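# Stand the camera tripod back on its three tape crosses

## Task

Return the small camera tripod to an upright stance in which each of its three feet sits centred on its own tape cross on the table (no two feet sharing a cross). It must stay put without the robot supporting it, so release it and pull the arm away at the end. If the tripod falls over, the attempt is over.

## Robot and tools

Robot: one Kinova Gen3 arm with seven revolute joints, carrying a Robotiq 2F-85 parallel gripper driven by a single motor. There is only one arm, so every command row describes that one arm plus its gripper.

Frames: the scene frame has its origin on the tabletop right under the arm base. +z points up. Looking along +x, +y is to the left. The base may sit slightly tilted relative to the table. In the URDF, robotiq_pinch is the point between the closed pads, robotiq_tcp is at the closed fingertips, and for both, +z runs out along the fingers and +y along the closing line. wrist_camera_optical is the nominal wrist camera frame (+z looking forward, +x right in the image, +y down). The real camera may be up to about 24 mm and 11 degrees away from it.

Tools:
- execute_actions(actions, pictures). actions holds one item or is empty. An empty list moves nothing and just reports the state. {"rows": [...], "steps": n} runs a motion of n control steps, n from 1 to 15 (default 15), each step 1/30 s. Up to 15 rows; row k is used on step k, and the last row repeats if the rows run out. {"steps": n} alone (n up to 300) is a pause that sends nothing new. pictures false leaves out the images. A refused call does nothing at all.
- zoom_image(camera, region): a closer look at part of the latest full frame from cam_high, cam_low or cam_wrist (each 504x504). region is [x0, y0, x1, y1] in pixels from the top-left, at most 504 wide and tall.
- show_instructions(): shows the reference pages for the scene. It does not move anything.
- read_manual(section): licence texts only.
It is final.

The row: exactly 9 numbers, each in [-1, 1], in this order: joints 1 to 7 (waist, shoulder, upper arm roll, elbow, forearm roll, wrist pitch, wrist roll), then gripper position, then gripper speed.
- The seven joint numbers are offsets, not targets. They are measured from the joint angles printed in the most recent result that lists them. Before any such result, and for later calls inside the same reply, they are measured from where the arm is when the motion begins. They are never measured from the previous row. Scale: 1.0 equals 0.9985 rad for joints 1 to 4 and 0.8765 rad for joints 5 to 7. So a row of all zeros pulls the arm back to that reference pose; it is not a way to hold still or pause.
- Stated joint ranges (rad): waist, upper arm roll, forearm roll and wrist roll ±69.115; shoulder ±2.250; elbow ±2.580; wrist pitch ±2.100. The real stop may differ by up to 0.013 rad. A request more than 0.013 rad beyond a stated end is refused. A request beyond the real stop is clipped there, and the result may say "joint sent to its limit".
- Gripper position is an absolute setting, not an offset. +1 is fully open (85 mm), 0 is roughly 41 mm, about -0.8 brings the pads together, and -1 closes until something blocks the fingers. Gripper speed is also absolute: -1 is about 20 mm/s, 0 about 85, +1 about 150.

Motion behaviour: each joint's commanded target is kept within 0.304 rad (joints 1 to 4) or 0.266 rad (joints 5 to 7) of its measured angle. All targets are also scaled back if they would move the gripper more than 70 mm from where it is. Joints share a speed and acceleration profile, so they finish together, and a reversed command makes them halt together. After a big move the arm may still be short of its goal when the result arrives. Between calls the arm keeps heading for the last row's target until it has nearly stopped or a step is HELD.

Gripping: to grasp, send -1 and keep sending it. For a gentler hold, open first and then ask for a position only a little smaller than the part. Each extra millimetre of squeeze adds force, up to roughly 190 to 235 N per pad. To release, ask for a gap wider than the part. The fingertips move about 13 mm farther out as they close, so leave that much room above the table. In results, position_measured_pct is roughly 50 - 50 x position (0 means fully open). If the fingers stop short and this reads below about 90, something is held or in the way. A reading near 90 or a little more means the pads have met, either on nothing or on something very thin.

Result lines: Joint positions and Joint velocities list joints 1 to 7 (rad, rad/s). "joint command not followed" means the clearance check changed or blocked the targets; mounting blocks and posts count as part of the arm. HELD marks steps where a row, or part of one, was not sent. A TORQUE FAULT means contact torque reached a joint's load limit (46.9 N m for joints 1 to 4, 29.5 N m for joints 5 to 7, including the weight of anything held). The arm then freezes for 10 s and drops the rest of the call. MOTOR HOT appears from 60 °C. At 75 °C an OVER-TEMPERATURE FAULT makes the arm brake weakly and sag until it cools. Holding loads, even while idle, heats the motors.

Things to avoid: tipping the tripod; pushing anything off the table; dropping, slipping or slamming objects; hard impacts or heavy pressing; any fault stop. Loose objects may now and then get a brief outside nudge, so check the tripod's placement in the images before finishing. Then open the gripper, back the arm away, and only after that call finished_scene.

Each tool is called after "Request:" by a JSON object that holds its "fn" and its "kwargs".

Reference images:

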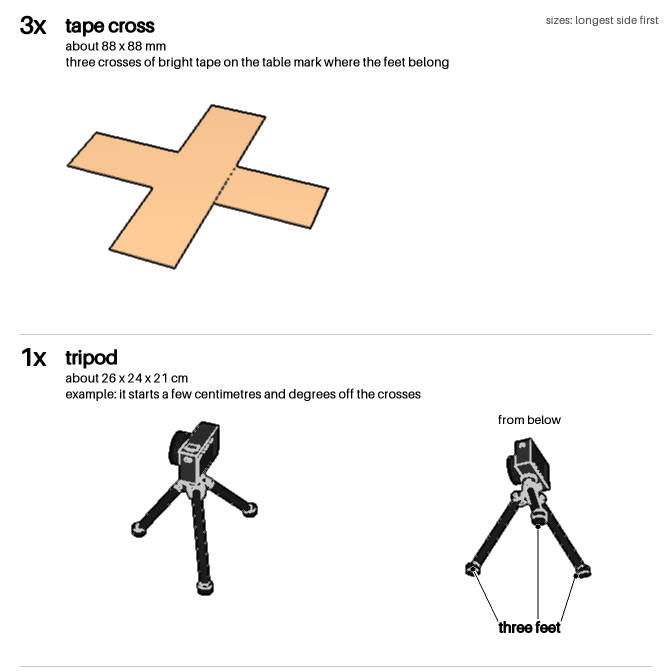

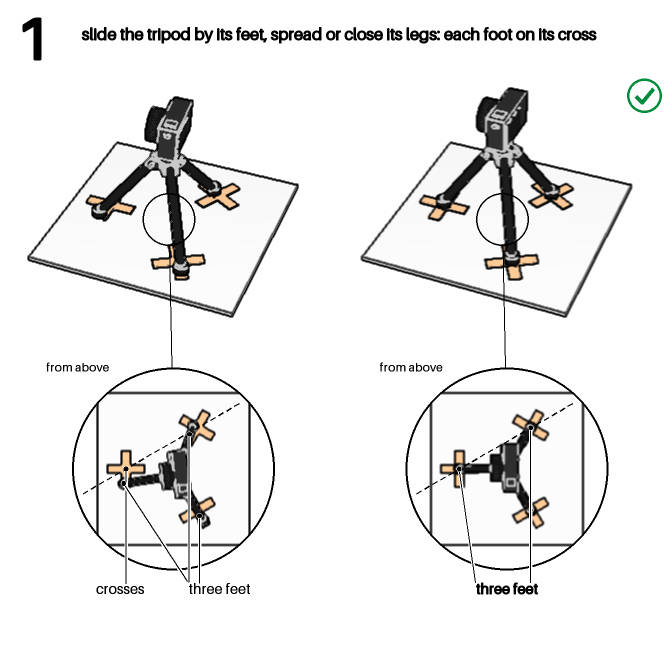

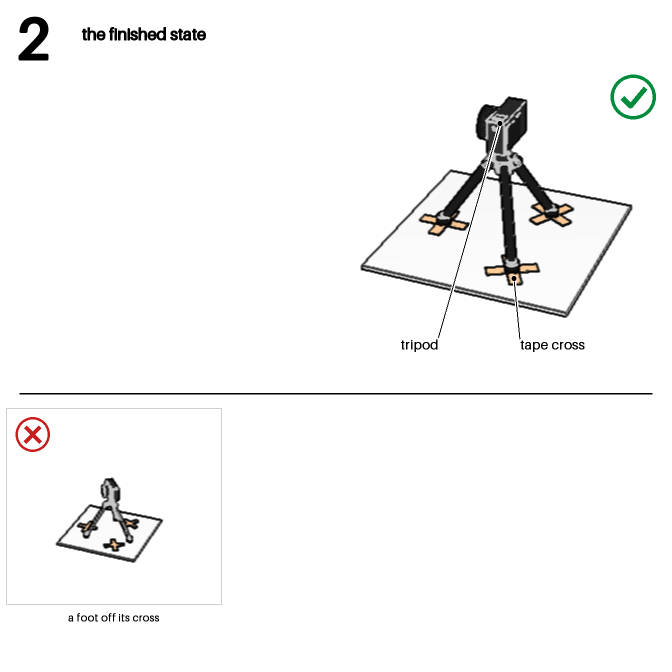

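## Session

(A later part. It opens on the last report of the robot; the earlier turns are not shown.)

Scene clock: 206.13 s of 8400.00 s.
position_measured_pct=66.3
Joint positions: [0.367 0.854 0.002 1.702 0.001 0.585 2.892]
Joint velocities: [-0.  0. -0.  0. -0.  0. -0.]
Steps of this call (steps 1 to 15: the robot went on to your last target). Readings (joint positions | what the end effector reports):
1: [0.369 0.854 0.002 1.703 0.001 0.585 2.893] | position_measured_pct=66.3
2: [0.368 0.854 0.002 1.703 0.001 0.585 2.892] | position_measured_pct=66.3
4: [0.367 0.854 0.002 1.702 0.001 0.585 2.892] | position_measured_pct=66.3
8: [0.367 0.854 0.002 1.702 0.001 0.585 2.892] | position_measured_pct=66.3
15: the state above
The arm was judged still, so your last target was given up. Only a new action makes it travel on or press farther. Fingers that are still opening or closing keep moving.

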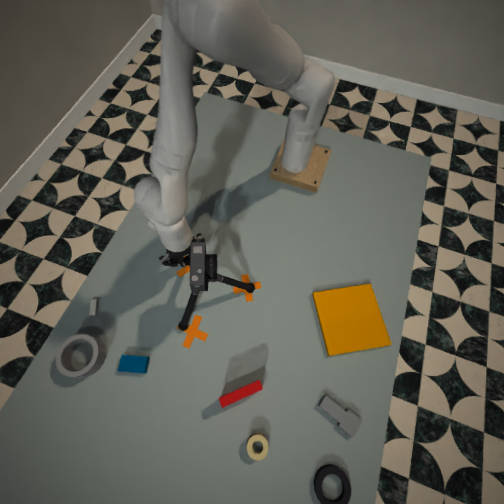

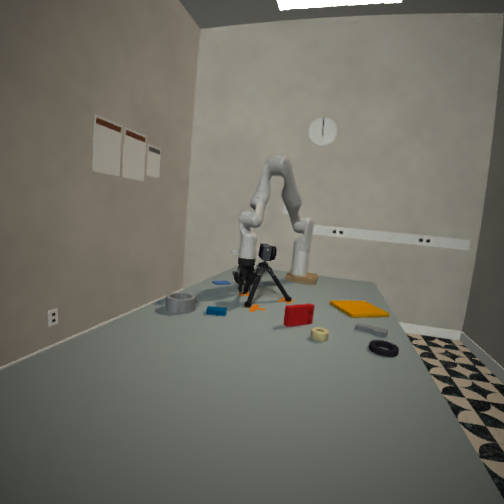

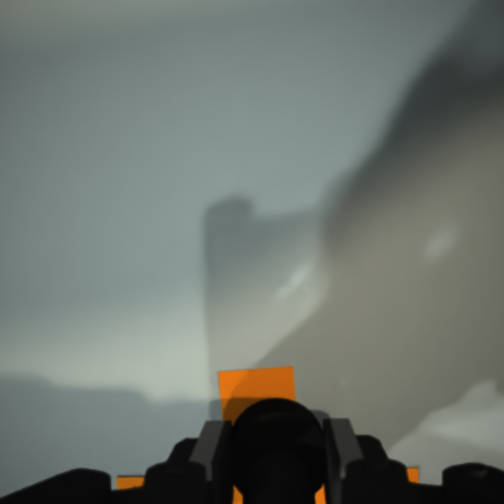

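Request:
{"fn": "execute_actions", "kwargs": {"actions": [{"rows": [[0.0, 0.0, 0.0, 0.0, 0.0, 0.0, 0.0, 0.3, 0.0]], "steps": 15}], "pictures": false}}

Request:
{"fn": "execute_actions", "kwargs": {"actions": [{"rows": [[0.0, -0.4043, -0.002, -0.3786, -0.001, 0.8925, 0.3, 0.3, 0.0]], "steps": 15}], "pictures": false}}

Request:
{"fn": "execute_actions", "kwargs": {"actions": [{"steps": 25}], "pictures": false}}

Scene clock: 239.50 s of 8400.00 s.
position_measured_pct=35.3
Joint positions: [0.367 0.854 0.002 1.702 0.001 0.585 2.892]
Joint velocities: [ 0.  0.  0. -0. -0.  0.  0.]
Steps of this call (steps 1 to 90: nothing new was sent; then 29.87 s passed at rest; steps 91 to 105: all 15 steps of this action). Readings (joint positions | what the end effector reports):
91: [0.367 0.854 0.002 1.702 0.001 0.585 2.892] | position_measured_pct=66.3
92: [0.368 0.854 0.002 1.703 0.001 0.585 2.892] | position_measured_pct=66.3
94: [0.367 0.854 0.002 1.703 0.001 0.585 2.892] | position_measured_pct=61.9
98: [0.367 0.854 0.002 1.702 0.001 0.585 2.892] | position_measured_pct=50.8
105: the state above

Scene clock: 240.00 s of 8400.00 s.
position_measured_pct=34.9
Joint positions: [0.367 0.595 0.001 1.457 0.    0.844 3.067]
Joint velocities: [-0.    -0.645 -0.004 -0.603 -0.001  0.972  0.393]
Steps of this call (steps 1 to 15: all 15 steps of this action). Readings (joint positions | what the end effector reports):
1: [0.367 0.853 0.002 1.702 0.001 0.586 2.892] | position_measured_pct=35.3
2: [0.367 0.848 0.002 1.698 0.001 0.591 2.896] | position_measured_pct=34.9
4: [0.367 0.821 0.002 1.674 0.001 0.613 2.918] | position_measured_pct=34.9
8: [0.367 0.740 0.001 1.594 0.001 0.683 2.978] | position_measured_pct=34.9
15: the state above

Scene clock: 240.83 s of 8400.00 s.
position_measured_pct=34.9
Joint positions: [ 0.367  0.451 -0.     1.324  0.     1.368  3.155]
Joint velocities: [-0.001 -0.001 -0.     0.    -0.    -0.001  0.   ]
Steps of this call (steps 1 to 25: the robot went on to your last target). Readings (joint positions | what the end effector reports):
1: [0.367 0.573 0.000 1.437 0.000 0.879 3.080] | position_measured_pct=34.9
2: [0.367 0.552 0.000 1.417 0.000 0.918 3.093] | position_measured_pct=34.9
4: [0.367 0.518 0.000 1.384 0.000 0.999 3.114] | position_measured_pct=34.9
8: [0.367 0.479 0.000 1.348 0.000 1.161 3.139] | position_measured_pct=34.9
25: the state above

Request:
{"fn": "execute_actions", "kwargs": {"actions": [{"rows": [[-0.2015, 0.15, 0.0, -0.8594, 0.0, 0.4469, 1.0, 0.3, 0.0]], "steps": 15}], "pictures": false}}

Request:
{"fn": "execute_actions", "kwargs": {"actions": [{"steps": 25}], "pictures": false}}

Scene clock: 249.97 s of 8400.00 s.
position_measured_pct=34.9
Joint positions: [ 0.194  0.58  -0.001  0.88  -0.     1.693  3.544]
Joint velocities: [-0.155  0.11   0.003 -1.18   0.002  0.398  1.037]
Steps of this call (steps 1 to 15: the robot went on to your last target; steps 16 to 90: nothing new was sent; then 5.63 s passed at rest; steps 91 to 105: all 15 steps of this action). Readings (joint positions | what the end effector reports):
91: [0.366 0.451 0.000 1.324 0.000 1.368 3.155] | position_measured_pct=34.9
92: [0.362 0.454 0.001 1.319 0.001 1.373 3.159] | position_measured_pct=34.9
94: [0.343 0.469 0.002 1.292 0.001 1.395 3.181] | position_measured_pct=34.9
98: [0.271 0.524 0.001 1.173 0.000 1.499 3.285] | position_measured_pct=34.9
105: the state above

Scene clock: 250.80 s of 8400.00 s.
position_measured_pct=34.9
Joint positions: [ 0.166  0.6   -0.     0.466  0.     1.759  4.032]
Joint velocities: [ 0.     0.001  0.    -0.     0.     0.    -0.001]
Steps of this call (steps 1 to 25: the robot went on to your last target). Readings (joint positions | what the end effector reports):
1: [0.190 0.584 -0.001 0.841 -0.000 1.705 3.578] | position_measured_pct=34.9
2: [0.186 0.586 -0.001 0.803 -0.000 1.715 3.612] | position_measured_pct=34.9
4: [0.180 0.591 -0.000 0.728 -0.000 1.729 3.678] | position_measured_pct=34.9
8: [0.172 0.595 -0.000 0.590 0.000 1.745 3.828] | position_measured_pct=34.9
25: the state above

Request:
{"fn": "execute_actions", "kwargs": {"actions": [{"rows": [[0.0, 0.3165, 0.0, 0.0, 0.0, 0.0, 0.736, 0.3, 0.0]], "steps": 15}], "pictures": false}}

Request:
{"fn": "execute_actions", "kwargs": {"actions": [{"steps": 25}]}}

Scene clock: 254.23 s of 8400.00 s.
position_measured_pct=34.9
Joint positions: [ 0.166  0.868 -0.     0.467  0.     1.759  4.421]
Joint velocities: [-0.001  0.318 -0.     0.003  0.     0.001  1.215]
Steps of this call (steps 1 to 15: the robot went on to your last target; steps 16 to 88: nothing new was sent; steps 89 to 103: all 15 steps of this action). Readings (joint positions | what the end effector reports):
89: [0.166 0.601 -0.000 0.466 0.000 1.760 4.032] | position_measured_pct=34.9
90: [0.166 0.606 0.000 0.465 0.000 1.760 4.036] | position_measured_pct=34.9
92: [0.166 0.632 0.000 0.463 0.000 1.760 4.057] | position_measured_pct=34.9
96: [0.166 0.730 0.000 0.464 0.000 1.759 4.152] | position_measured_pct=34.9
103: the state above

Scene clock: 255.07 s of 8400.00 s.
position_measured_pct=34.9
Joint positions: [ 0.166  0.916 -0.     0.466  0.     1.759  4.677]
Joint velocities: [ 0.     0.     0.    -0.001  0.     0.001 -0.001]
Steps of this call (steps 1 to 25: the robot went on to your last target). Readings (joint positions | what the end effector reports):
1: [0.166 0.877 -0.000 0.467 0.000 1.759 4.461] | position_measured_pct=34.9
2: [0.166 0.885 -0.000 0.467 0.000 1.759 4.502] | position_measured_pct=34.9
4: [0.166 0.900 -0.000 0.467 0.000 1.759 4.583] | position_measured_pct=34.9
8: [0.166 0.915 -0.000 0.467 0.000 1.759 4.675] | position_measured_pct=34.9
25: the state above

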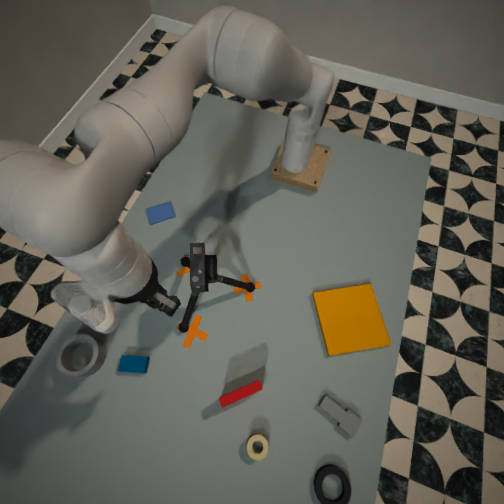

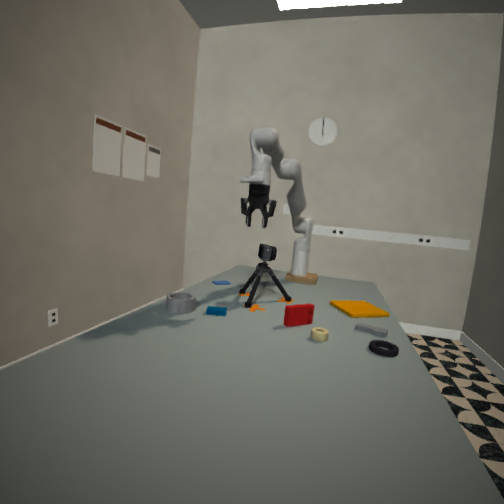

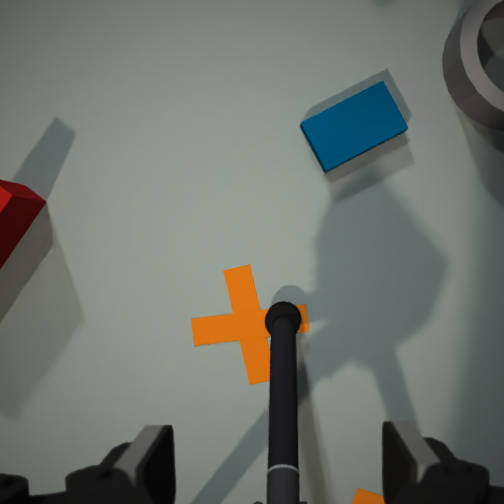

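Request:
{"fn": "execute_actions", "kwargs": {"actions": [{"rows": [[0, 0.004, 0, 0.0327, 0, -0.0417, 0, 0.3, 0], [0, 0.0079, 0, 0.0654, 0, -0.0834, 0, 0.3, 0], [0, 0.0119, 0, 0.0981, 0, -0.1251, 0, 0.3, 0], [0, 0.0158, 0, 0.1308, 0, -0.1668, 0, 0.3, 0], [0, 0.0198, 0, 0.1635, 0, -0.2085, 0, 0.3, 0], [0, 0.0237, 0, 0.1962, 0, -0.2502, 0, 0.3, 0], [0, 0.0277, 0, 0.2289, 0, -0.2919, 0, 0.3, 0], [0, 0.0316, 0, 0.2615, 0, -0.3337, 0, 0.3, 0], [0, 0.0356, 0, 0.2942, 0, -0.3754, 0, 0.3, 0], [0, 0.0395, 0, 0.3269, 0, -0.4171, 0, 0.3, 0], [0, 0.0435, 0, 0.3596, 0, -0.4588, 0, 0.3, 0], [0, 0.0474, 0, 0.3923, 0, -0.5005, 0, 0.3, 0], [0, 0.0514, 0, 0.425, 0, -0.5422, 0, 0.3, 0], [0, 0.0553, 0, 0.4577, 0, -0.5839, 0, 0.3, 0], [0, 0.0593, 0, 0.4904, 0, -0.6256, 0, 0.3, 0]], "steps": 15}], "pictures": false}}

Request:
{"fn": "execute_actions", "kwargs": {"actions": [{"steps": 25}]}}

Scene clock: 266.33 s of 8400.00 s.
position_measured_pct=34.9
Joint positions: [ 0.166  0.96  -0.     0.827  0.     1.355  4.677]
Joint velocities: [ 0.     0.119 -0.     0.965 -0.    -1.08  -0.001]
Steps of this call (steps 1 to 15: the robot went on to your last target; steps 16 to 90: nothing new was sent; then 7.77 s passed at rest; steps 91 to 105: all 15 steps of this action). Readings (joint positions | what the end effector reports):
91: [0.166 0.916 -0.000 0.467 0.000 1.759 4.677] | position_measured_pct=34.9
92: [0.166 0.916 0.000 0.471 0.000 1.754 4.677] | position_measured_pct=34.9
94: [0.166 0.918 0.000 0.497 0.000 1.726 4.677] | position_measured_pct=34.9
98: [0.166 0.931 0.000 0.605 0.000 1.604 4.677] | position_measured_pct=34.9
105: the state above

Scene clock: 267.17 s of 8400.00 s.
position_measured_pct=34.9
Joint positions: [ 0.166  0.975 -0.     0.956  0.     1.211  4.677]
Joint velocities: [ 0.001  0.    -0.     0.     0.    -0.    -0.   ]
Steps of this call (steps 1 to 25: the robot went on to your last target). Readings (joint positions | what the end effector reports):
1: [0.166 0.964 -0.000 0.859 0.000 1.319 4.677] | position_measured_pct=34.9
2: [0.166 0.968 -0.000 0.888 0.000 1.286 4.677] | position_measured_pct=34.9
4: [0.166 0.974 -0.000 0.931 0.000 1.238 4.677] | position_measured_pct=34.9
8: [0.166 0.978 -0.000 0.955 0.000 1.212 4.677] | position_measured_pct=34.9
25: the state above

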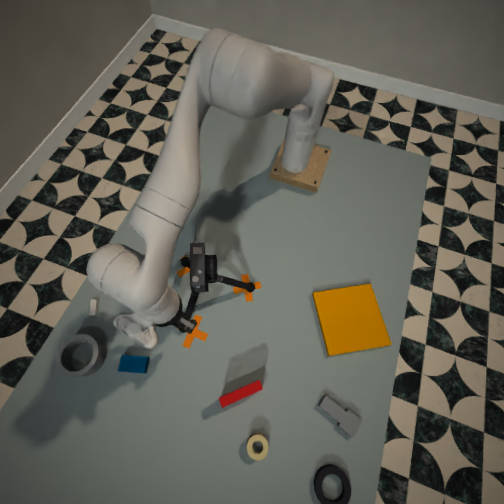

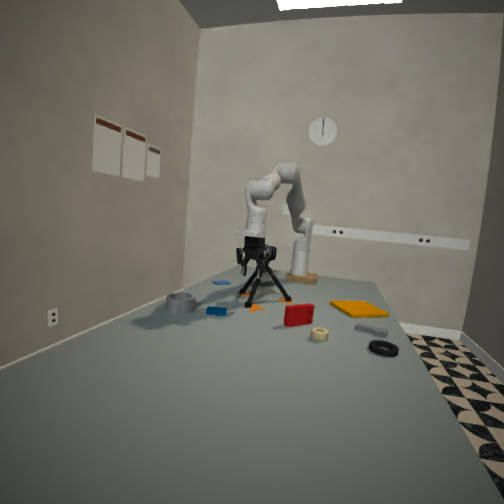

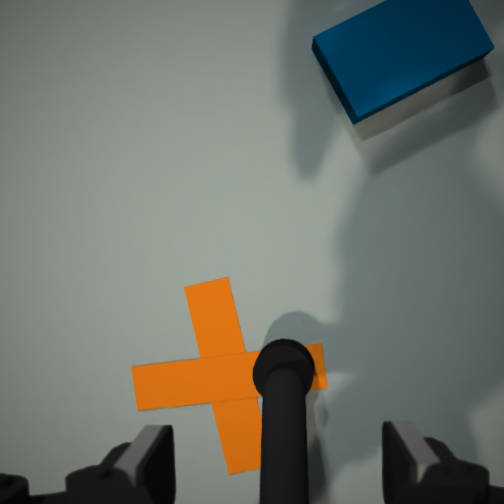

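Request:
{"fn": "execute_actions", "kwargs": {"actions": [{"rows": [[0.0003, 0.0138, 0, 0.007, 0, -0.0236, 0, 0.3, 0], [0.0006, 0.0275, 0, 0.014, 0, -0.0472, 0, 0.3, 0], [0.0009, 0.0413, 0, 0.0209, 0, -0.0709, 0, 0.3, 0], [0.0012, 0.055, 0, 0.0279, 0, -0.0945, 0, 0.3, 0], [0.0015, 0.0688, 0, 0.0349, 0, -0.1181, 0, 0.3, 0], [0.0018, 0.0825, 0, 0.0419, 0, -0.1417, 0, 0.3, 0], [0.0021, 0.0963, 0, 0.0489, 0, -0.1653, 0, 0.3, 0], [0.0024, 0.11, 0, 0.0558, 0, -0.189, 0, 0.3, 0], [0.0027, 0.1238, 0, 0.0628, 0, -0.2126, 0, 0.3, 0], [0.003, 0.1375, 0, 0.0698, 0, -0.2362, 0, 0.3, 0]], "steps": 15}], "pictures": false}}

Request:
{"fn": "execute_actions", "kwargs": {"actions": [{"steps": 15}]}}

Request:
{"fn": "zoom_image", "kwargs": {"camera": "cam_low", "region": [210, 240, 310, 316]}}

Scene clock: 287.27 s of 8400.00 s.
position_measured_pct=34.9
Joint positions: [ 0.169  1.112 -0.     1.027  0.     1.005  4.677]
Joint velocities: [ 0.     0.007  0.002 -0.015 -0.    -0.018 -0.   ]
Steps of this call (steps 1 to 15: the robot went on to your last target; steps 16 to 90: nothing new was sent; then 16.60 s passed at rest; steps 91 to 105: all 15 steps of this action). Readings (joint positions | what the end effector reports):
91: [0.166 0.976 -0.000 0.956 0.000 1.210 4.677] | position_measured_pct=34.9
92: [0.166 0.981 0.000 0.957 0.000 1.204 4.677] | position_measured_pct=34.9
94: [0.166 1.002 0.000 0.967 0.000 1.172 4.677] | position_measured_pct=34.9
98: [0.167 1.054 -0.000 0.995 0.000 1.094 4.677] | position_measured_pct=34.9
105: the state above

Scene clock: 287.77 s of 8400.00 s.
position_measured_pct=34.9
Joint positions: [ 0.169  1.113 -0.     1.026  0.     1.004  4.677]
Joint velocities: [ 0.    -0.    -0.    -0.    -0.    -0.     0.001]
Steps of this call (steps 1 to 15: the robot went on to your last target). Readings (joint positions | what the end effector reports):
1: [0.169 1.112 -0.000 1.026 0.000 1.004 4.677] | position_measured_pct=34.9
2: [0.169 1.112 -0.000 1.026 0.000 1.004 4.677] | position_measured_pct=34.9
4: [0.169 1.112 -0.000 1.026 0.000 1.004 4.677] | position_measured_pct=34.9
8: [0.169 1.113 -0.000 1.026 0.000 1.004 4.677] | position_measured_pct=34.9
15: the state above
The arm was judged still, so your last target was given up. Only a new action makes it travel on or press farther. Fingers that are still opening or closing keep moving.

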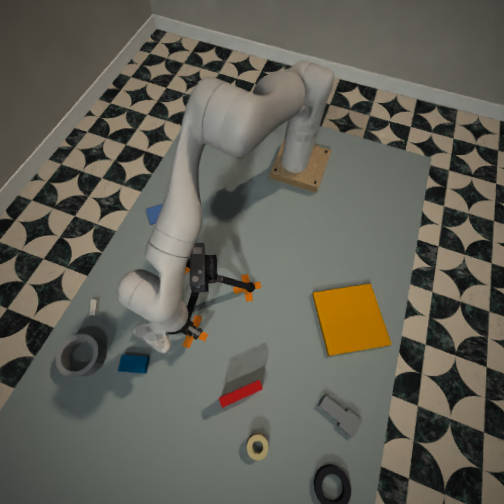

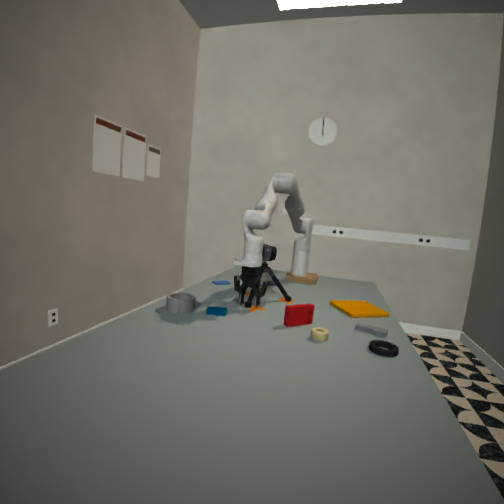

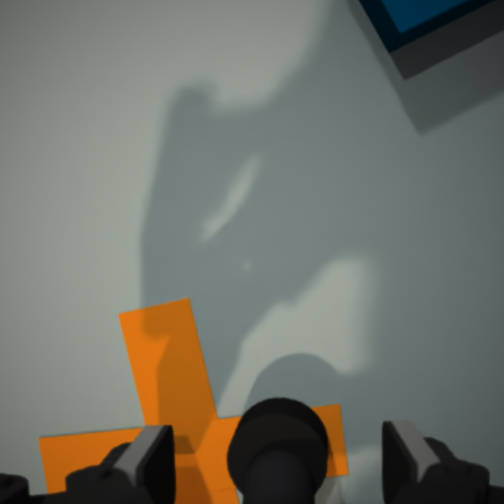

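Region (210, 240, 310, 316) of cam_low's 504x504 image, scaled by 5.040, with more detail than that image has; it fills the top 383 rows of this view, and the rest is white.

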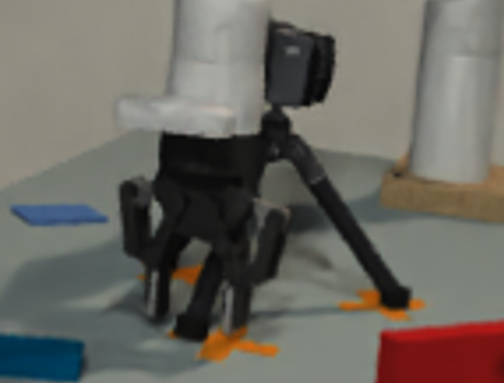

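Request:
{"fn": "execute_actions", "kwargs": {"actions": [{"rows": [[0.0, 0.0, 0.0, 0.0, 0.0, 0.0, 0.0, -0.36, -0.5]], "steps": 15}], "pictures": false}}

Request:
{"fn": "execute_actions", "kwargs": {"actions": [{"steps": 15}], "pictures": false}}

Scene clock: 291.13 s of 8400.00 s.
position_measured_pct=57.5
Joint positions: [ 0.169  1.113 -0.     1.026  0.     1.004  4.677]
Joint velocities: [-0.     0.    -0.     0.001 -0.     0.001  0.001]
Steps of this call (steps 1 to 86: nothing new was sent; steps 87 to 101: all 15 steps of this action). Readings (joint positions | what the end effector reports):
87: [0.169 1.113 -0.000 1.026 0.000 1.004 4.677] | position_measured_pct=34.9
88: [0.169 1.113 -0.000 1.026 0.000 1.004 4.677] | position_measured_pct=35.3
90: [0.169 1.113 -0.000 1.026 0.000 1.004 4.677] | position_measured_pct=37.7
94: [0.169 1.113 -0.000 1.026 0.000 1.004 4.677] | position_measured_pct=44.4
101: the state above

Scene clock: 291.63 s of 8400.00 s.
position_measured_pct=66.7
Joint positions: [0.169 1.112 0.    1.026 0.    1.004 4.677]
Joint velocities: [ 0.    -0.    -0.001  0.    -0.    -0.    -0.001]
Steps of this call (steps 1 to 15: the robot went on to your last target). Readings (joint positions | what the end effector reports):
1: [0.169 1.113 -0.000 1.026 0.000 1.004 4.677] | position_measured_pct=59.5
2: [0.169 1.113 -0.000 1.026 0.000 1.004 4.677] | position_measured_pct=61.1
4: [0.169 1.113 0.000 1.025 0.000 1.004 4.677] | position_measured_pct=64.7
8: [0.169 1.112 0.000 1.026 0.000 1.004 4.677] | position_measured_pct=66.7
15: the state above
The arm was judged still, so your last target was given up. Only a new action makes it travel on or press farther. Fingers that are still opening or closing keep moving.

Request:
{"fn": "execute_actions", "kwargs": {"actions": [{"rows": [[-0.00133, -0.00043, 0, 0.00104, 0, -0.0007, 0.00533, -0.36, -0.5], [-0.00266, -0.00086, 0, 0.00209, 0, -0.0014, 0.01065, -0.36, -0.5], [-0.00399, -0.00129, 0, 0.00313, 0, -0.0021, 0.01598, -0.36, -0.5], [-0.00532, -0.00172, 0, 0.00418, 0, -0.0028, 0.02131, -0.36, -0.5], [-0.00665, -0.00215, 0, 0.00522, 0, -0.0035, 0.02663, -0.36, -0.5], [-0.00798, -0.00258, 0, 0.00626, 0, -0.0042, 0.03196, -0.36, -0.5], [-0.00931, -0.00301, 0, 0.00731, 0, -0.0049, 0.03729, -0.36, -0.5], [-0.01064, -0.00343, 0, 0.00835, 0, -0.0056, 0.04261, -0.36, -0.5], [-0.01197, -0.00386, 0, 0.0094, 0, -0.0063, 0.04794, -0.36, -0.5], [-0.0133, -0.00429, 0, 0.01044, 0, -0.007, 0.05327, -0.36, -0.5], [-0.01463, -0.00472, 0, 0.01148, 0, -0.0077, 0.05859, -0.36, -0.5], [-0.01596, -0.00515, 0, 0.01253, 0, -0.0084, 0.06392, -0.36, -0.5], [-0.01729, -0.00558, 0, 0.01357, 0, -0.0091, 0.06925, -0.36, -0.5], [-0.01862, -0.00601, 0, 0.01462, 0, -0.0098, 0.07457, -0.36, -0.5], [-0.01995, -0.00644, 0, 0.01566, 0, -0.0105, 0.0799, -0.36, -0.5]], "steps": 15}], "pictures": false}}

Request:
{"fn": "execute_actions", "kwargs": {"actions": [{"steps": 15}]}}

Request:
{"fn": "zoom_image", "kwargs": {"camera": "cam_high", "region": [130, 210, 300, 380]}}

Request:
{"fn": "zoom_image", "kwargs": {"camera": "cam_low", "region": [210, 240, 310, 316]}}

Scene clock: 306.80 s of 8400.00 s.
position_measured_pct=66.7
Joint positions: [0.152 1.107 0.001 1.039 0.    0.995 4.74 ]
Joint velocities: [-0.04  -0.013 -0.001  0.031 -0.001 -0.02   0.139]
Steps of this call (steps 1 to 90: nothing new was sent; then 11.67 s passed at rest; steps 91 to 105: all 15 steps of this action). Readings (joint positions | what the end effector reports):
91: [0.168 1.112 0.000 1.026 0.000 1.004 4.677] | position_measured_pct=66.7
92: [0.168 1.112 0.001 1.026 0.001 1.004 4.680] | position_measured_pct=66.7
94: [0.166 1.111 0.001 1.028 0.001 1.002 4.689] | position_measured_pct=66.7
98: [0.161 1.110 0.001 1.032 0.001 1.000 4.707] | position_measured_pct=66.7
105: the state above

Scene clock: 307.30 s of 8400.00 s.
position_measured_pct=66.7
Joint positions: [0.15  1.106 0.001 1.041 0.    0.994 4.746]
Joint velocities: [-0.001 -0.     0.001  0.     0.     0.    -0.   ]
Steps of this call (steps 1 to 15: the robot went on to your last target). Readings (joint positions | what the end effector reports):
1: [0.151 1.106 0.001 1.040 0.000 0.995 4.744] | position_measured_pct=66.7
2: [0.150 1.106 0.000 1.040 -0.000 0.994 4.745] | position_measured_pct=66.7
4: [0.150 1.106 0.000 1.040 -0.000 0.994 4.746] | position_measured_pct=66.7
8: [0.150 1.106 0.001 1.041 0.000 0.994 4.746] | position_measured_pct=66.7
15: the state above
The arm was judged still, so your last target was given up. Only a new action makes it travel on or press farther. Fingers that are still opening or closing keep moving.

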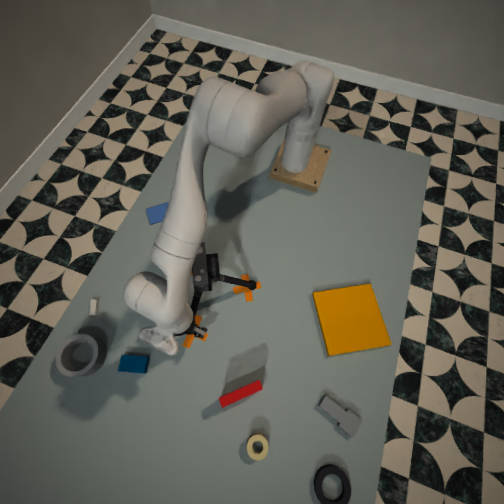

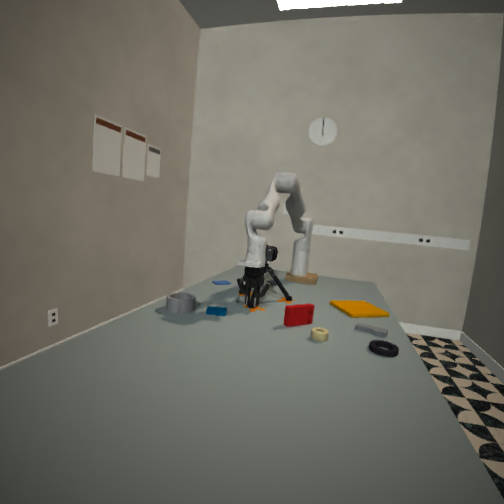

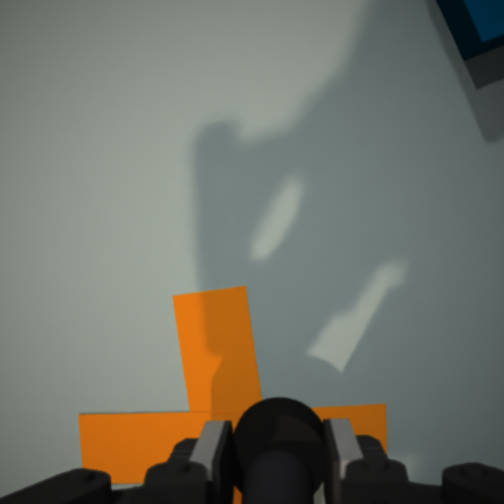

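Region (130, 210, 300, 380) of cam_high's 504x504 image, scaled by 2.965, with more detail than that image has.

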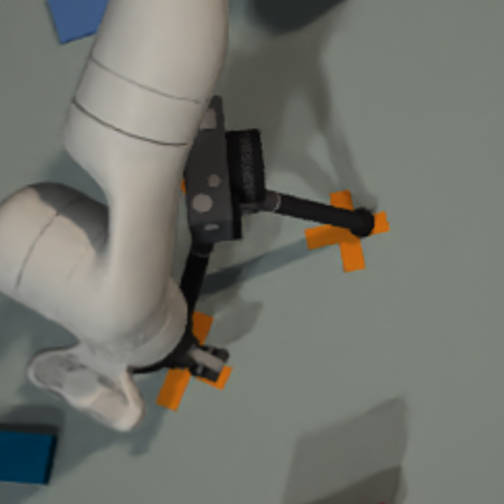

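Region (210, 240, 310, 316) of cam_low's 504x504 image, scaled by 5.040, with more detail than that image has; it fills the top 383 rows of this view, and the rest is white.

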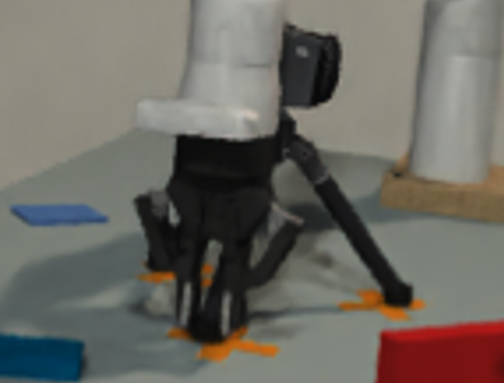

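Request:
{"fn": "execute_actions", "kwargs": {"actions": [{"rows": [[-0.00137, -0.00061, 0, 0.00149, 0, -0.001, 0.0007, -0.36, -0.5], [-0.00275, -0.00122, 0, 0.00297, 0, -0.002, 0.0014, -0.36, -0.5], [-0.00412, -0.00184, 0, 0.00446, 0, -0.003, 0.0021, -0.36, -0.5], [-0.00549, -0.00245, 0, 0.00595, 0, -0.004, 0.0029, -0.36, -0.5], [-0.00687, -0.00306, 0, 0.00743, 0, -0.005, 0.0036, -0.36, -0.5], [-0.00824, -0.00367, 0, 0.00892, 0, -0.006, 0.0043, -0.36, -0.5], [-0.00961, -0.00428, 0, 0.01041, 0, -0.007, 0.005, -0.36, -0.5], [-0.01099, -0.0049, 0, 0.01189, 0, -0.008, 0.0057, -0.36, -0.5], [-0.01236, -0.00551, 0, 0.01338, 0, -0.009, 0.0064, -0.36, -0.5], [-0.01373, -0.00612, 0, 0.01487, 0, -0.01, 0.0071, -0.36, -0.5], [-0.01511, -0.00673, 0, 0.01635, 0, -0.011, 0.0078, -0.36, -0.5], [-0.01648, -0.00734, 0, 0.01784, 0, -0.012, 0.0086, -0.36, -0.5], [-0.01785, -0.00796, 0, 0.01933, 0, -0.013, 0.0093, -0.36, -0.5], [-0.01923, -0.00857, 0, 0.02081, 0, -0.014, 0.01, -0.36, -0.5], [-0.0206, -0.00918, 0, 0.0223, 0, -0.015, 0.0107, -0.36, -0.5]], "steps": 15}], "pictures": false}}

Request:
{"fn": "execute_actions", "kwargs": {"actions": [{"steps": 15}]}}

Request:
{"fn": "zoom_image", "kwargs": {"camera": "cam_high", "region": [130, 210, 300, 380]}}

Request:
{"fn": "zoom_image", "kwargs": {"camera": "cam_low", "region": [210, 240, 310, 316]}}

Scene clock: 349.47 s of 8400.00 s.
position_measured_pct=66.7
Joint positions: [0.132 1.098 0.001 1.06  0.001 0.981 4.754]
Joint velocities: [-0.041 -0.018  0.001  0.043  0.002 -0.026  0.019]
Steps of this call (steps 1 to 90: nothing new was sent; then 38.67 s passed at rest; steps 91 to 105: all 15 steps of this action). Readings (joint positions | what the end effector reports):
91: [0.150 1.106 0.001 1.041 0.000 0.994 4.746] | position_measured_pct=66.7
92: [0.149 1.106 0.001 1.042 -0.000 0.993 4.746] | position_measured_pct=66.7
94: [0.147 1.105 0.001 1.044 -0.000 0.991 4.747] | position_measured_pct=66.7
98: [0.141 1.102 0.001 1.050 0.000 0.987 4.750] | position_measured_pct=66.7
105: the state above

Scene clock: 349.97 s of 8400.00 s.
position_measured_pct=66.7
Joint positions: [0.131 1.097 0.001 1.062 0.001 0.979 4.755]
Joint velocities: [-0. -0. -0. -0. -0. -0.  0.]
Steps of this call (steps 1 to 15: the robot went on to your last target). Readings (joint positions | what the end effector reports):
1: [0.131 1.098 0.001 1.061 0.001 0.980 4.755] | position_measured_pct=66.7
2: [0.131 1.098 0.001 1.061 0.001 0.980 4.755] | position_measured_pct=66.7
4: [0.131 1.097 0.001 1.062 0.001 0.980 4.755] | position_measured_pct=66.7
8: [0.131 1.097 0.001 1.062 0.001 0.979 4.755] | position_measured_pct=66.7
15: the state above
The arm was judged still, so your last target was given up. Only a new action makes it travel on or press farther. Fingers that are still opening or closing keep moving.

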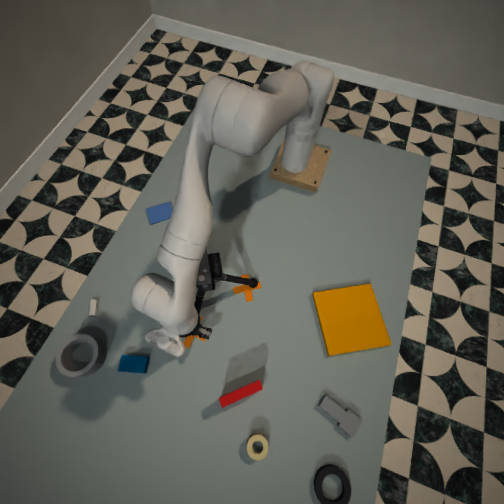

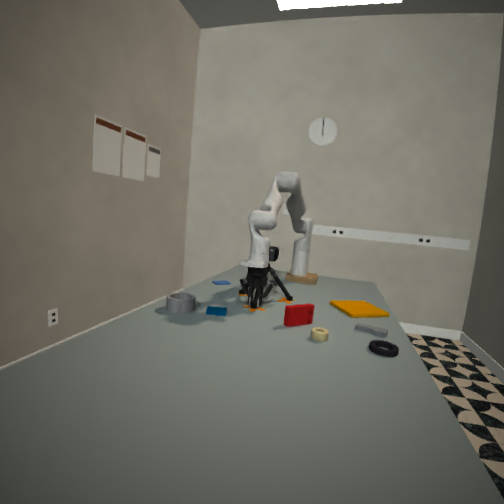

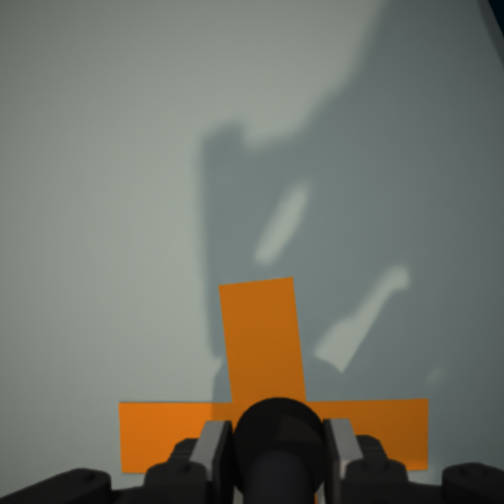

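Region (130, 210, 300, 380) of cam_high's 504x504 image, scaled by 2.965, with more detail than that image has.

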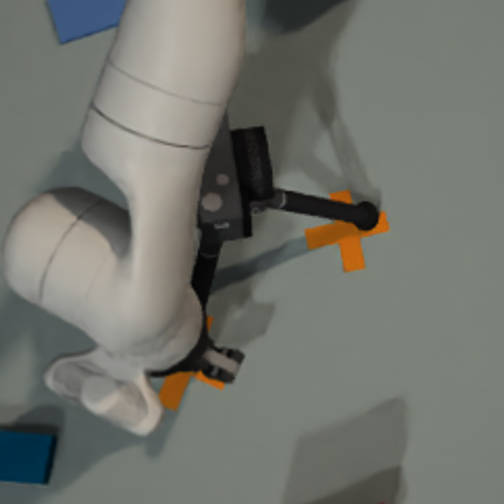

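Region (210, 240, 310, 316) of cam_low's 504x504 image, scaled by 5.040, with more detail than that image has; it fills the top 383 rows of this view, and the rest is white.

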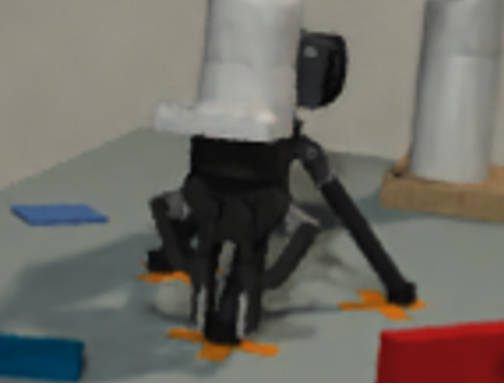

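Request:
{"fn": "execute_actions", "kwargs": {"actions": [{"rows": [[0.0, 0.0, 0.0, 0.0, 0.0, 0.0, 0.0, 0.3, 0.0]], "steps": 12}], "pictures": false}}

Request:
{"fn": "execute_actions", "kwargs": {"actions": [{"rows": [[0, -0.0085, 0, -0.0279, 0, 0.0416, 0, 0.3, 0], [0, -0.0169, 0, -0.0557, 0, 0.0832, 0, 0.3, 0], [0, -0.0254, 0, -0.0836, 0, 0.1247, 0, 0.3, 0], [0, -0.0338, 0, -0.1114, 0, 0.1663, 0, 0.3, 0], [0, -0.0423, 0, -0.1393, 0, 0.2079, 0, 0.3, 0], [0, -0.0508, 0, -0.1671, 0, 0.2495, 0, 0.3, 0], [0, -0.0592, 0, -0.195, 0, 0.2911, 0, 0.3, 0], [0, -0.0677, 0, -0.2228, 0, 0.3326, 0, 0.3, 0], [0, -0.0761, 0, -0.2507, 0, 0.3742, 0, 0.3, 0], [0, -0.0846, 0, -0.2785, 0, 0.4158, 0, 0.3, 0], [0, -0.0931, 0, -0.3064, 0, 0.4574, 0, 0.3, 0], [0, -0.1015, 0, -0.3342, 0, 0.499, 0, 0.3, 0], [0, -0.11, 0, -0.3621, 0, 0.5405, 0, 0.3, 0], [0, -0.1184, 0, -0.3899, 0, 0.5821, 0, 0.3, 0], [0, -0.1813, 0, -0.5969, 0, 0.891, 0.5, 0.3, 0]], "steps": 15}], "pictures": false}}

Request:
{"fn": "execute_actions", "kwargs": {"actions": [{"steps": 25}], "pictures": false}}

Scene clock: 368.30 s of 8400.00 s.
position_measured_pct=39.3
Joint positions: [0.131 1.097 0.001 1.062 0.001 0.979 4.755]
Joint velocities: [-0.001 -0.001 -0.     0.    -0.    -0.001 -0.   ]
Steps of this call (steps 1 to 90: nothing new was sent; then 14.93 s passed at rest; steps 91 to 102: all 12 steps of this action). Readings (joint positions | what the end effector reports):
91: [0.131 1.097 0.002 1.062 0.001 0.979 4.755] | position_measured_pct=66.7
92: [0.131 1.098 0.001 1.061 0.000 0.979 4.755] | position_measured_pct=66.3
94: [0.131 1.098 0.001 1.062 0.001 0.979 4.755] | position_measured_pct=62.3
98: [0.131 1.097 0.001 1.062 0.001 0.979 4.755] | position_measured_pct=50.8
102: the state above

Scene clock: 368.80 s of 8400.00 s.
position_measured_pct=34.9
Joint positions: [0.13  1.001 0.001 0.743 0.001 1.396 4.755]
Joint velocities: [-0.    -0.254 -0.    -0.831 -0.     1.015  0.018]
Steps of this call (steps 1 to 15: all 15 steps of this action). Readings (joint positions | what the end effector reports):
1: [0.131 1.097 0.001 1.061 0.001 0.980 4.755] | position_measured_pct=36.9
2: [0.131 1.096 0.001 1.057 0.001 0.986 4.755] | position_measured_pct=36.1
4: [0.131 1.089 0.001 1.032 0.001 1.019 4.755] | position_measured_pct=35.3
8: [0.131 1.059 0.001 0.933 0.001 1.147 4.755] | position_measured_pct=34.9
15: the state above

Scene clock: 369.63 s of 8400.00 s.
position_measured_pct=34.9
Joint positions: [0.131 0.916 0.001 0.466 0.001 1.76  5.194]
Joint velocities: [ 0.     0.001  0.    -0.    -0.    -0.001 -0.   ]
Steps of this call (steps 1 to 25: the robot went on to your last target). Readings (joint positions | what the end effector reports):
1: [0.131 0.992 0.001 0.715 0.001 1.427 4.758] | position_measured_pct=34.9
2: [0.131 0.984 0.001 0.687 0.001 1.453 4.767] | position_measured_pct=34.9
4: [0.131 0.967 0.001 0.633 0.001 1.512 4.810] | position_measured_pct=34.9
8: [0.131 0.939 0.002 0.542 0.001 1.645 4.966] | position_measured_pct=34.9
25: the state above

Request:
{"fn": "execute_actions", "kwargs": {"actions": [{"rows": [[-0.2266, -0.5819, -0.001, 1.0, -0.001, -0.5172, 1.0, 0.3, 0.0]], "steps": 15}], "pictures": false}}

Request:
{"fn": "execute_actions", "kwargs": {"actions": [{"steps": 30}], "pictures": false}}

Request:
{"fn": "execute_actions", "kwargs": {"actions": [{"rows": [[0.0, 0.0, 0.0, 0.0355, 0.0, 0.0, 0.767, 0.3, 0.0]], "steps": 15}], "pictures": false}}

Request:
{"fn": "execute_actions", "kwargs": {"actions": [{"steps": 15}]}}

Scene clock: 375.00 s of 8400.00 s.
position_measured_pct=34.9
Joint positions: [-0.047  0.531  0.     0.85  -0.     1.443  5.526]
Joint velocities: [-0.27  -1.088  0.002  1.259  0.    -0.753  1.106]
From where the robot then was, a joint's target lay farther than a number of 1.0 reaches, so one or more steps of this call were cut to that.
Steps of this call (steps 1 to 15: the robot went on to your last target; steps 16 to 90: nothing new was sent; then 1.87 s passed at rest; steps 91 to 105: all 15 steps of this action). Readings (joint positions | what the end effector reports):
91: [0.130 0.915 0.002 0.467 0.001 1.760 5.194] | position_measured_pct=34.9
92: [0.126 0.910 0.002 0.473 0.001 1.756 5.198] | position_measured_pct=34.9
94: [0.106 0.882 0.003 0.500 0.002 1.734 5.220] | position_measured_pct=34.9
98: [0.037 0.773 0.001 0.607 0.000 1.640 5.313] | position_measured_pct=34.9
105: the state above

Scene clock: 376.00 s of 8400.00 s.
position_measured_pct=34.9
Joint positions: [-0.096  0.335  0.     1.464 -0.     1.307  6.07 ]
Joint velocities: [-0.    -0.001 -0.001  0.     0.    -0.    -0.   ]
Steps of this call (steps 1 to 30: the robot went on to your last target). Readings (joint positions | what the end effector reports):
1: [-0.055 0.496 0.000 0.894 -0.000 1.418 5.565] | position_measured_pct=34.9
2: [-0.063 0.466 0.000 0.939 -0.000 1.397 5.605] | position_measured_pct=34.9
4: [-0.074 0.421 -0.000 1.028 -0.001 1.365 5.686] | position_measured_pct=34.9
8: [-0.085 0.377 0.000 1.183 -0.000 1.333 5.822] | position_measured_pct=34.9
30: the state above

Scene clock: 376.50 s of 8400.00 s.
position_measured_pct=34.9
Joint positions: [-0.096  0.335  0.     1.497 -0.     1.307  6.571]
Joint velocities: [ 0.    -0.     0.     0.019  0.    -0.001  1.216]
Steps of this call (steps 1 to 15: all 15 steps of this action). Readings (joint positions | what the end effector reports):
1: [-0.096 0.335 0.000 1.464 -0.000 1.307 6.071] | position_measured_pct=34.9
2: [-0.096 0.335 0.000 1.466 -0.000 1.307 6.079] | position_measured_pct=34.9
4: [-0.096 0.335 0.000 1.472 -0.000 1.307 6.127] | position_measured_pct=34.9
8: [-0.096 0.335 0.000 1.488 -0.000 1.307 6.286] | position_measured_pct=34.9
15: the state above

Scene clock: 377.00 s of 8400.00 s.
position_measured_pct=34.9
Joint positions: [-0.096  0.335  0.     1.5   -0.     1.307  6.743]
Joint velocities: [ 0.  0.  0. -0. -0. -0.  0.]
Steps of this call (steps 1 to 15: the robot went on to your last target). Readings (joint positions | what the end effector reports):
1: [-0.096 0.335 0.000 1.498 -0.000 1.307 6.612] | position_measured_pct=34.9
2: [-0.096 0.335 0.000 1.498 -0.000 1.307 6.652] | position_measured_pct=34.9
4: [-0.096 0.335 0.000 1.499 -0.000 1.307 6.718] | position_measured_pct=34.9
8: [-0.096 0.335 0.000 1.500 -0.000 1.307 6.743] | position_measured_pct=34.9
15: the state above

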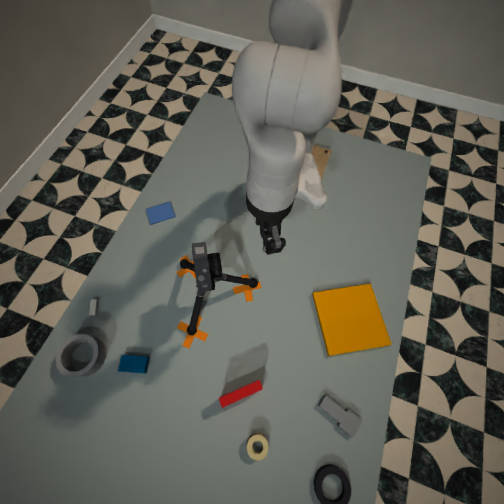

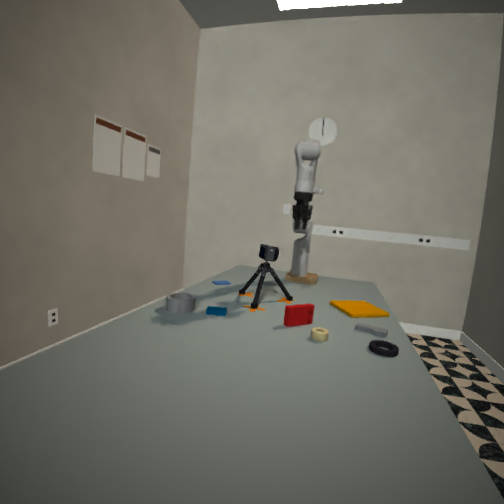

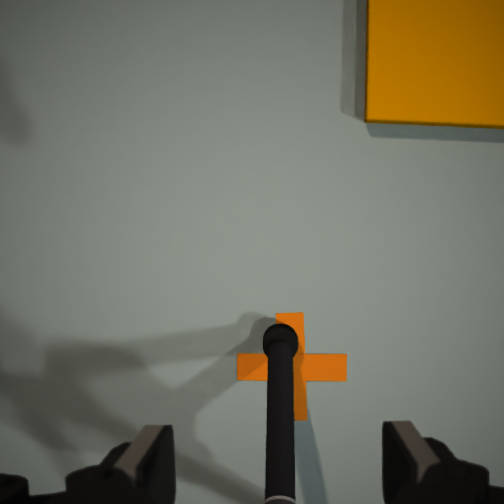

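Request:
{"fn": "execute_actions", "kwargs": {"actions": [{"rows": [[0.002, 0.0165, 0, 0.0195, 0, -0.041, 0.0023, 0.3, 0], [0.004, 0.033, 0, 0.0391, 0, -0.0821, 0.0045, 0.3, 0], [0.006, 0.0494, 0, 0.0586, 0, -0.1231, 0.0068, 0.3, 0], [0.008, 0.0659, 0, 0.0781, 0, -0.1642, 0.0091, 0.3, 0], [0.01, 0.0824, 0, 0.0976, 0, -0.2052, 0.0114, 0.3, 0], [0.012, 0.0989, 0, 0.1172, 0, -0.2463, 0.0136, 0.3, 0], [0.014, 0.1154, 0, 0.1367, 0, -0.2873, 0.0159, 0.3, 0], [0.0159, 0.1318, 0, 0.1562, 0, -0.3284, 0.0182, 0.3, 0], [0.0179, 0.1483, 0, 0.1757, 0, -0.3694, 0.0205, 0.3, 0], [0.0199, 0.1648, 0, 0.1953, 0, -0.4105, 0.0227, 0.3, 0], [0.0219, 0.1813, 0, 0.2148, 0, -0.4515, 0.025, 0.3, 0], [0.0239, 0.1978, 0, 0.2343, 0, -0.4926, 0.0273, 0.3, 0], [0.0259, 0.2142, 0, 0.2538, 0, -0.5336, 0.0296, 0.3, 0], [0.0279, 0.2307, 0, 0.2734, 0, -0.5747, 0.0318, 0.3, 0], [0.0299, 0.2472, 0, 0.2929, 0, -0.6157, 0.0341, 0.3, 0]], "steps": 15}], "pictures": false}}

Request:
{"fn": "execute_actions", "kwargs": {"actions": [{"steps": 25}]}}

Request:
{"fn": "zoom_image", "kwargs": {"camera": "cam_high", "region": [130, 210, 300, 380]}}

Scene clock: 389.03 s of 8400.00 s.
position_measured_pct=34.9
Joint positions: [-0.072  0.536  0.     1.736 -0.     0.87   6.767]
Joint velocities: [ 0.059  0.49   0.     0.581  0.    -1.072  0.059]
Steps of this call (steps 1 to 15: the robot went on to your last target; steps 16 to 90: nothing new was sent; then 8.53 s passed at rest; steps 91 to 105: all 15 steps of this action). Readings (joint positions | what the end effector reports):
91: [-0.096 0.336 0.000 1.500 -0.000 1.306 6.743] | position_measured_pct=34.9
92: [-0.095 0.340 0.000 1.504 -0.000 1.298 6.743] | position_measured_pct=34.9
94: [-0.092 0.362 0.000 1.529 -0.000 1.253 6.745] | position_measured_pct=34.9
98: [-0.085 0.423 0.000 1.602 -0.000 1.118 6.753] | position_measured_pct=34.9
105: the state above

Scene clock: 389.87 s of 8400.00 s.
position_measured_pct=34.9
Joint positions: [-0.066  0.582  0.     1.792 -0.     0.767  6.772]
Joint velocities: [-0.    -0.    -0.     0.     0.    -0.001  0.   ]
Steps of this call (steps 1 to 25: the robot went on to your last target). Readings (joint positions | what the end effector reports):
1: [-0.070 0.552 0.000 1.755 -0.000 0.835 6.769] | position_measured_pct=34.9
2: [-0.068 0.565 0.001 1.772 -0.000 0.805 6.770] | position_measured_pct=34.9
4: [-0.067 0.578 0.001 1.790 -0.000 0.772 6.772] | position_measured_pct=34.9
8: [-0.066 0.580 0.000 1.792 -0.000 0.767 6.772] | position_measured_pct=34.9
25: the state above

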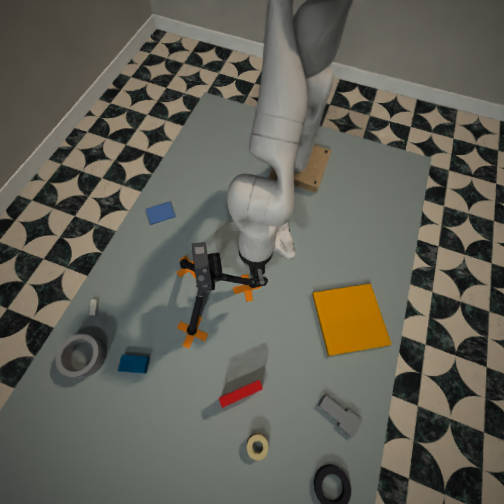

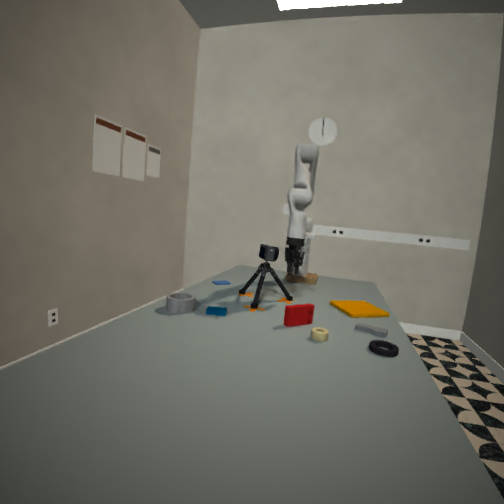

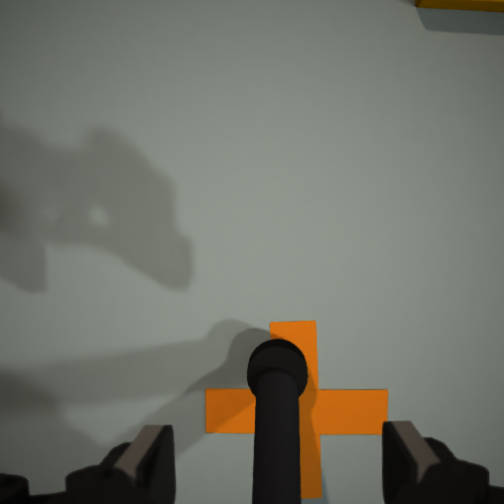

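Region (130, 210, 300, 380) of cam_high's 504x504 image, scaled by 2.965, with more detail than that image has.

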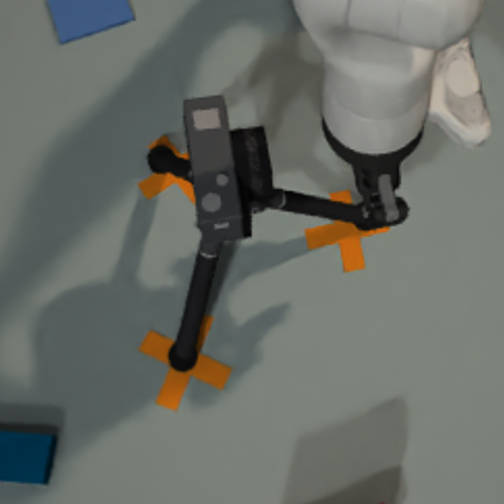

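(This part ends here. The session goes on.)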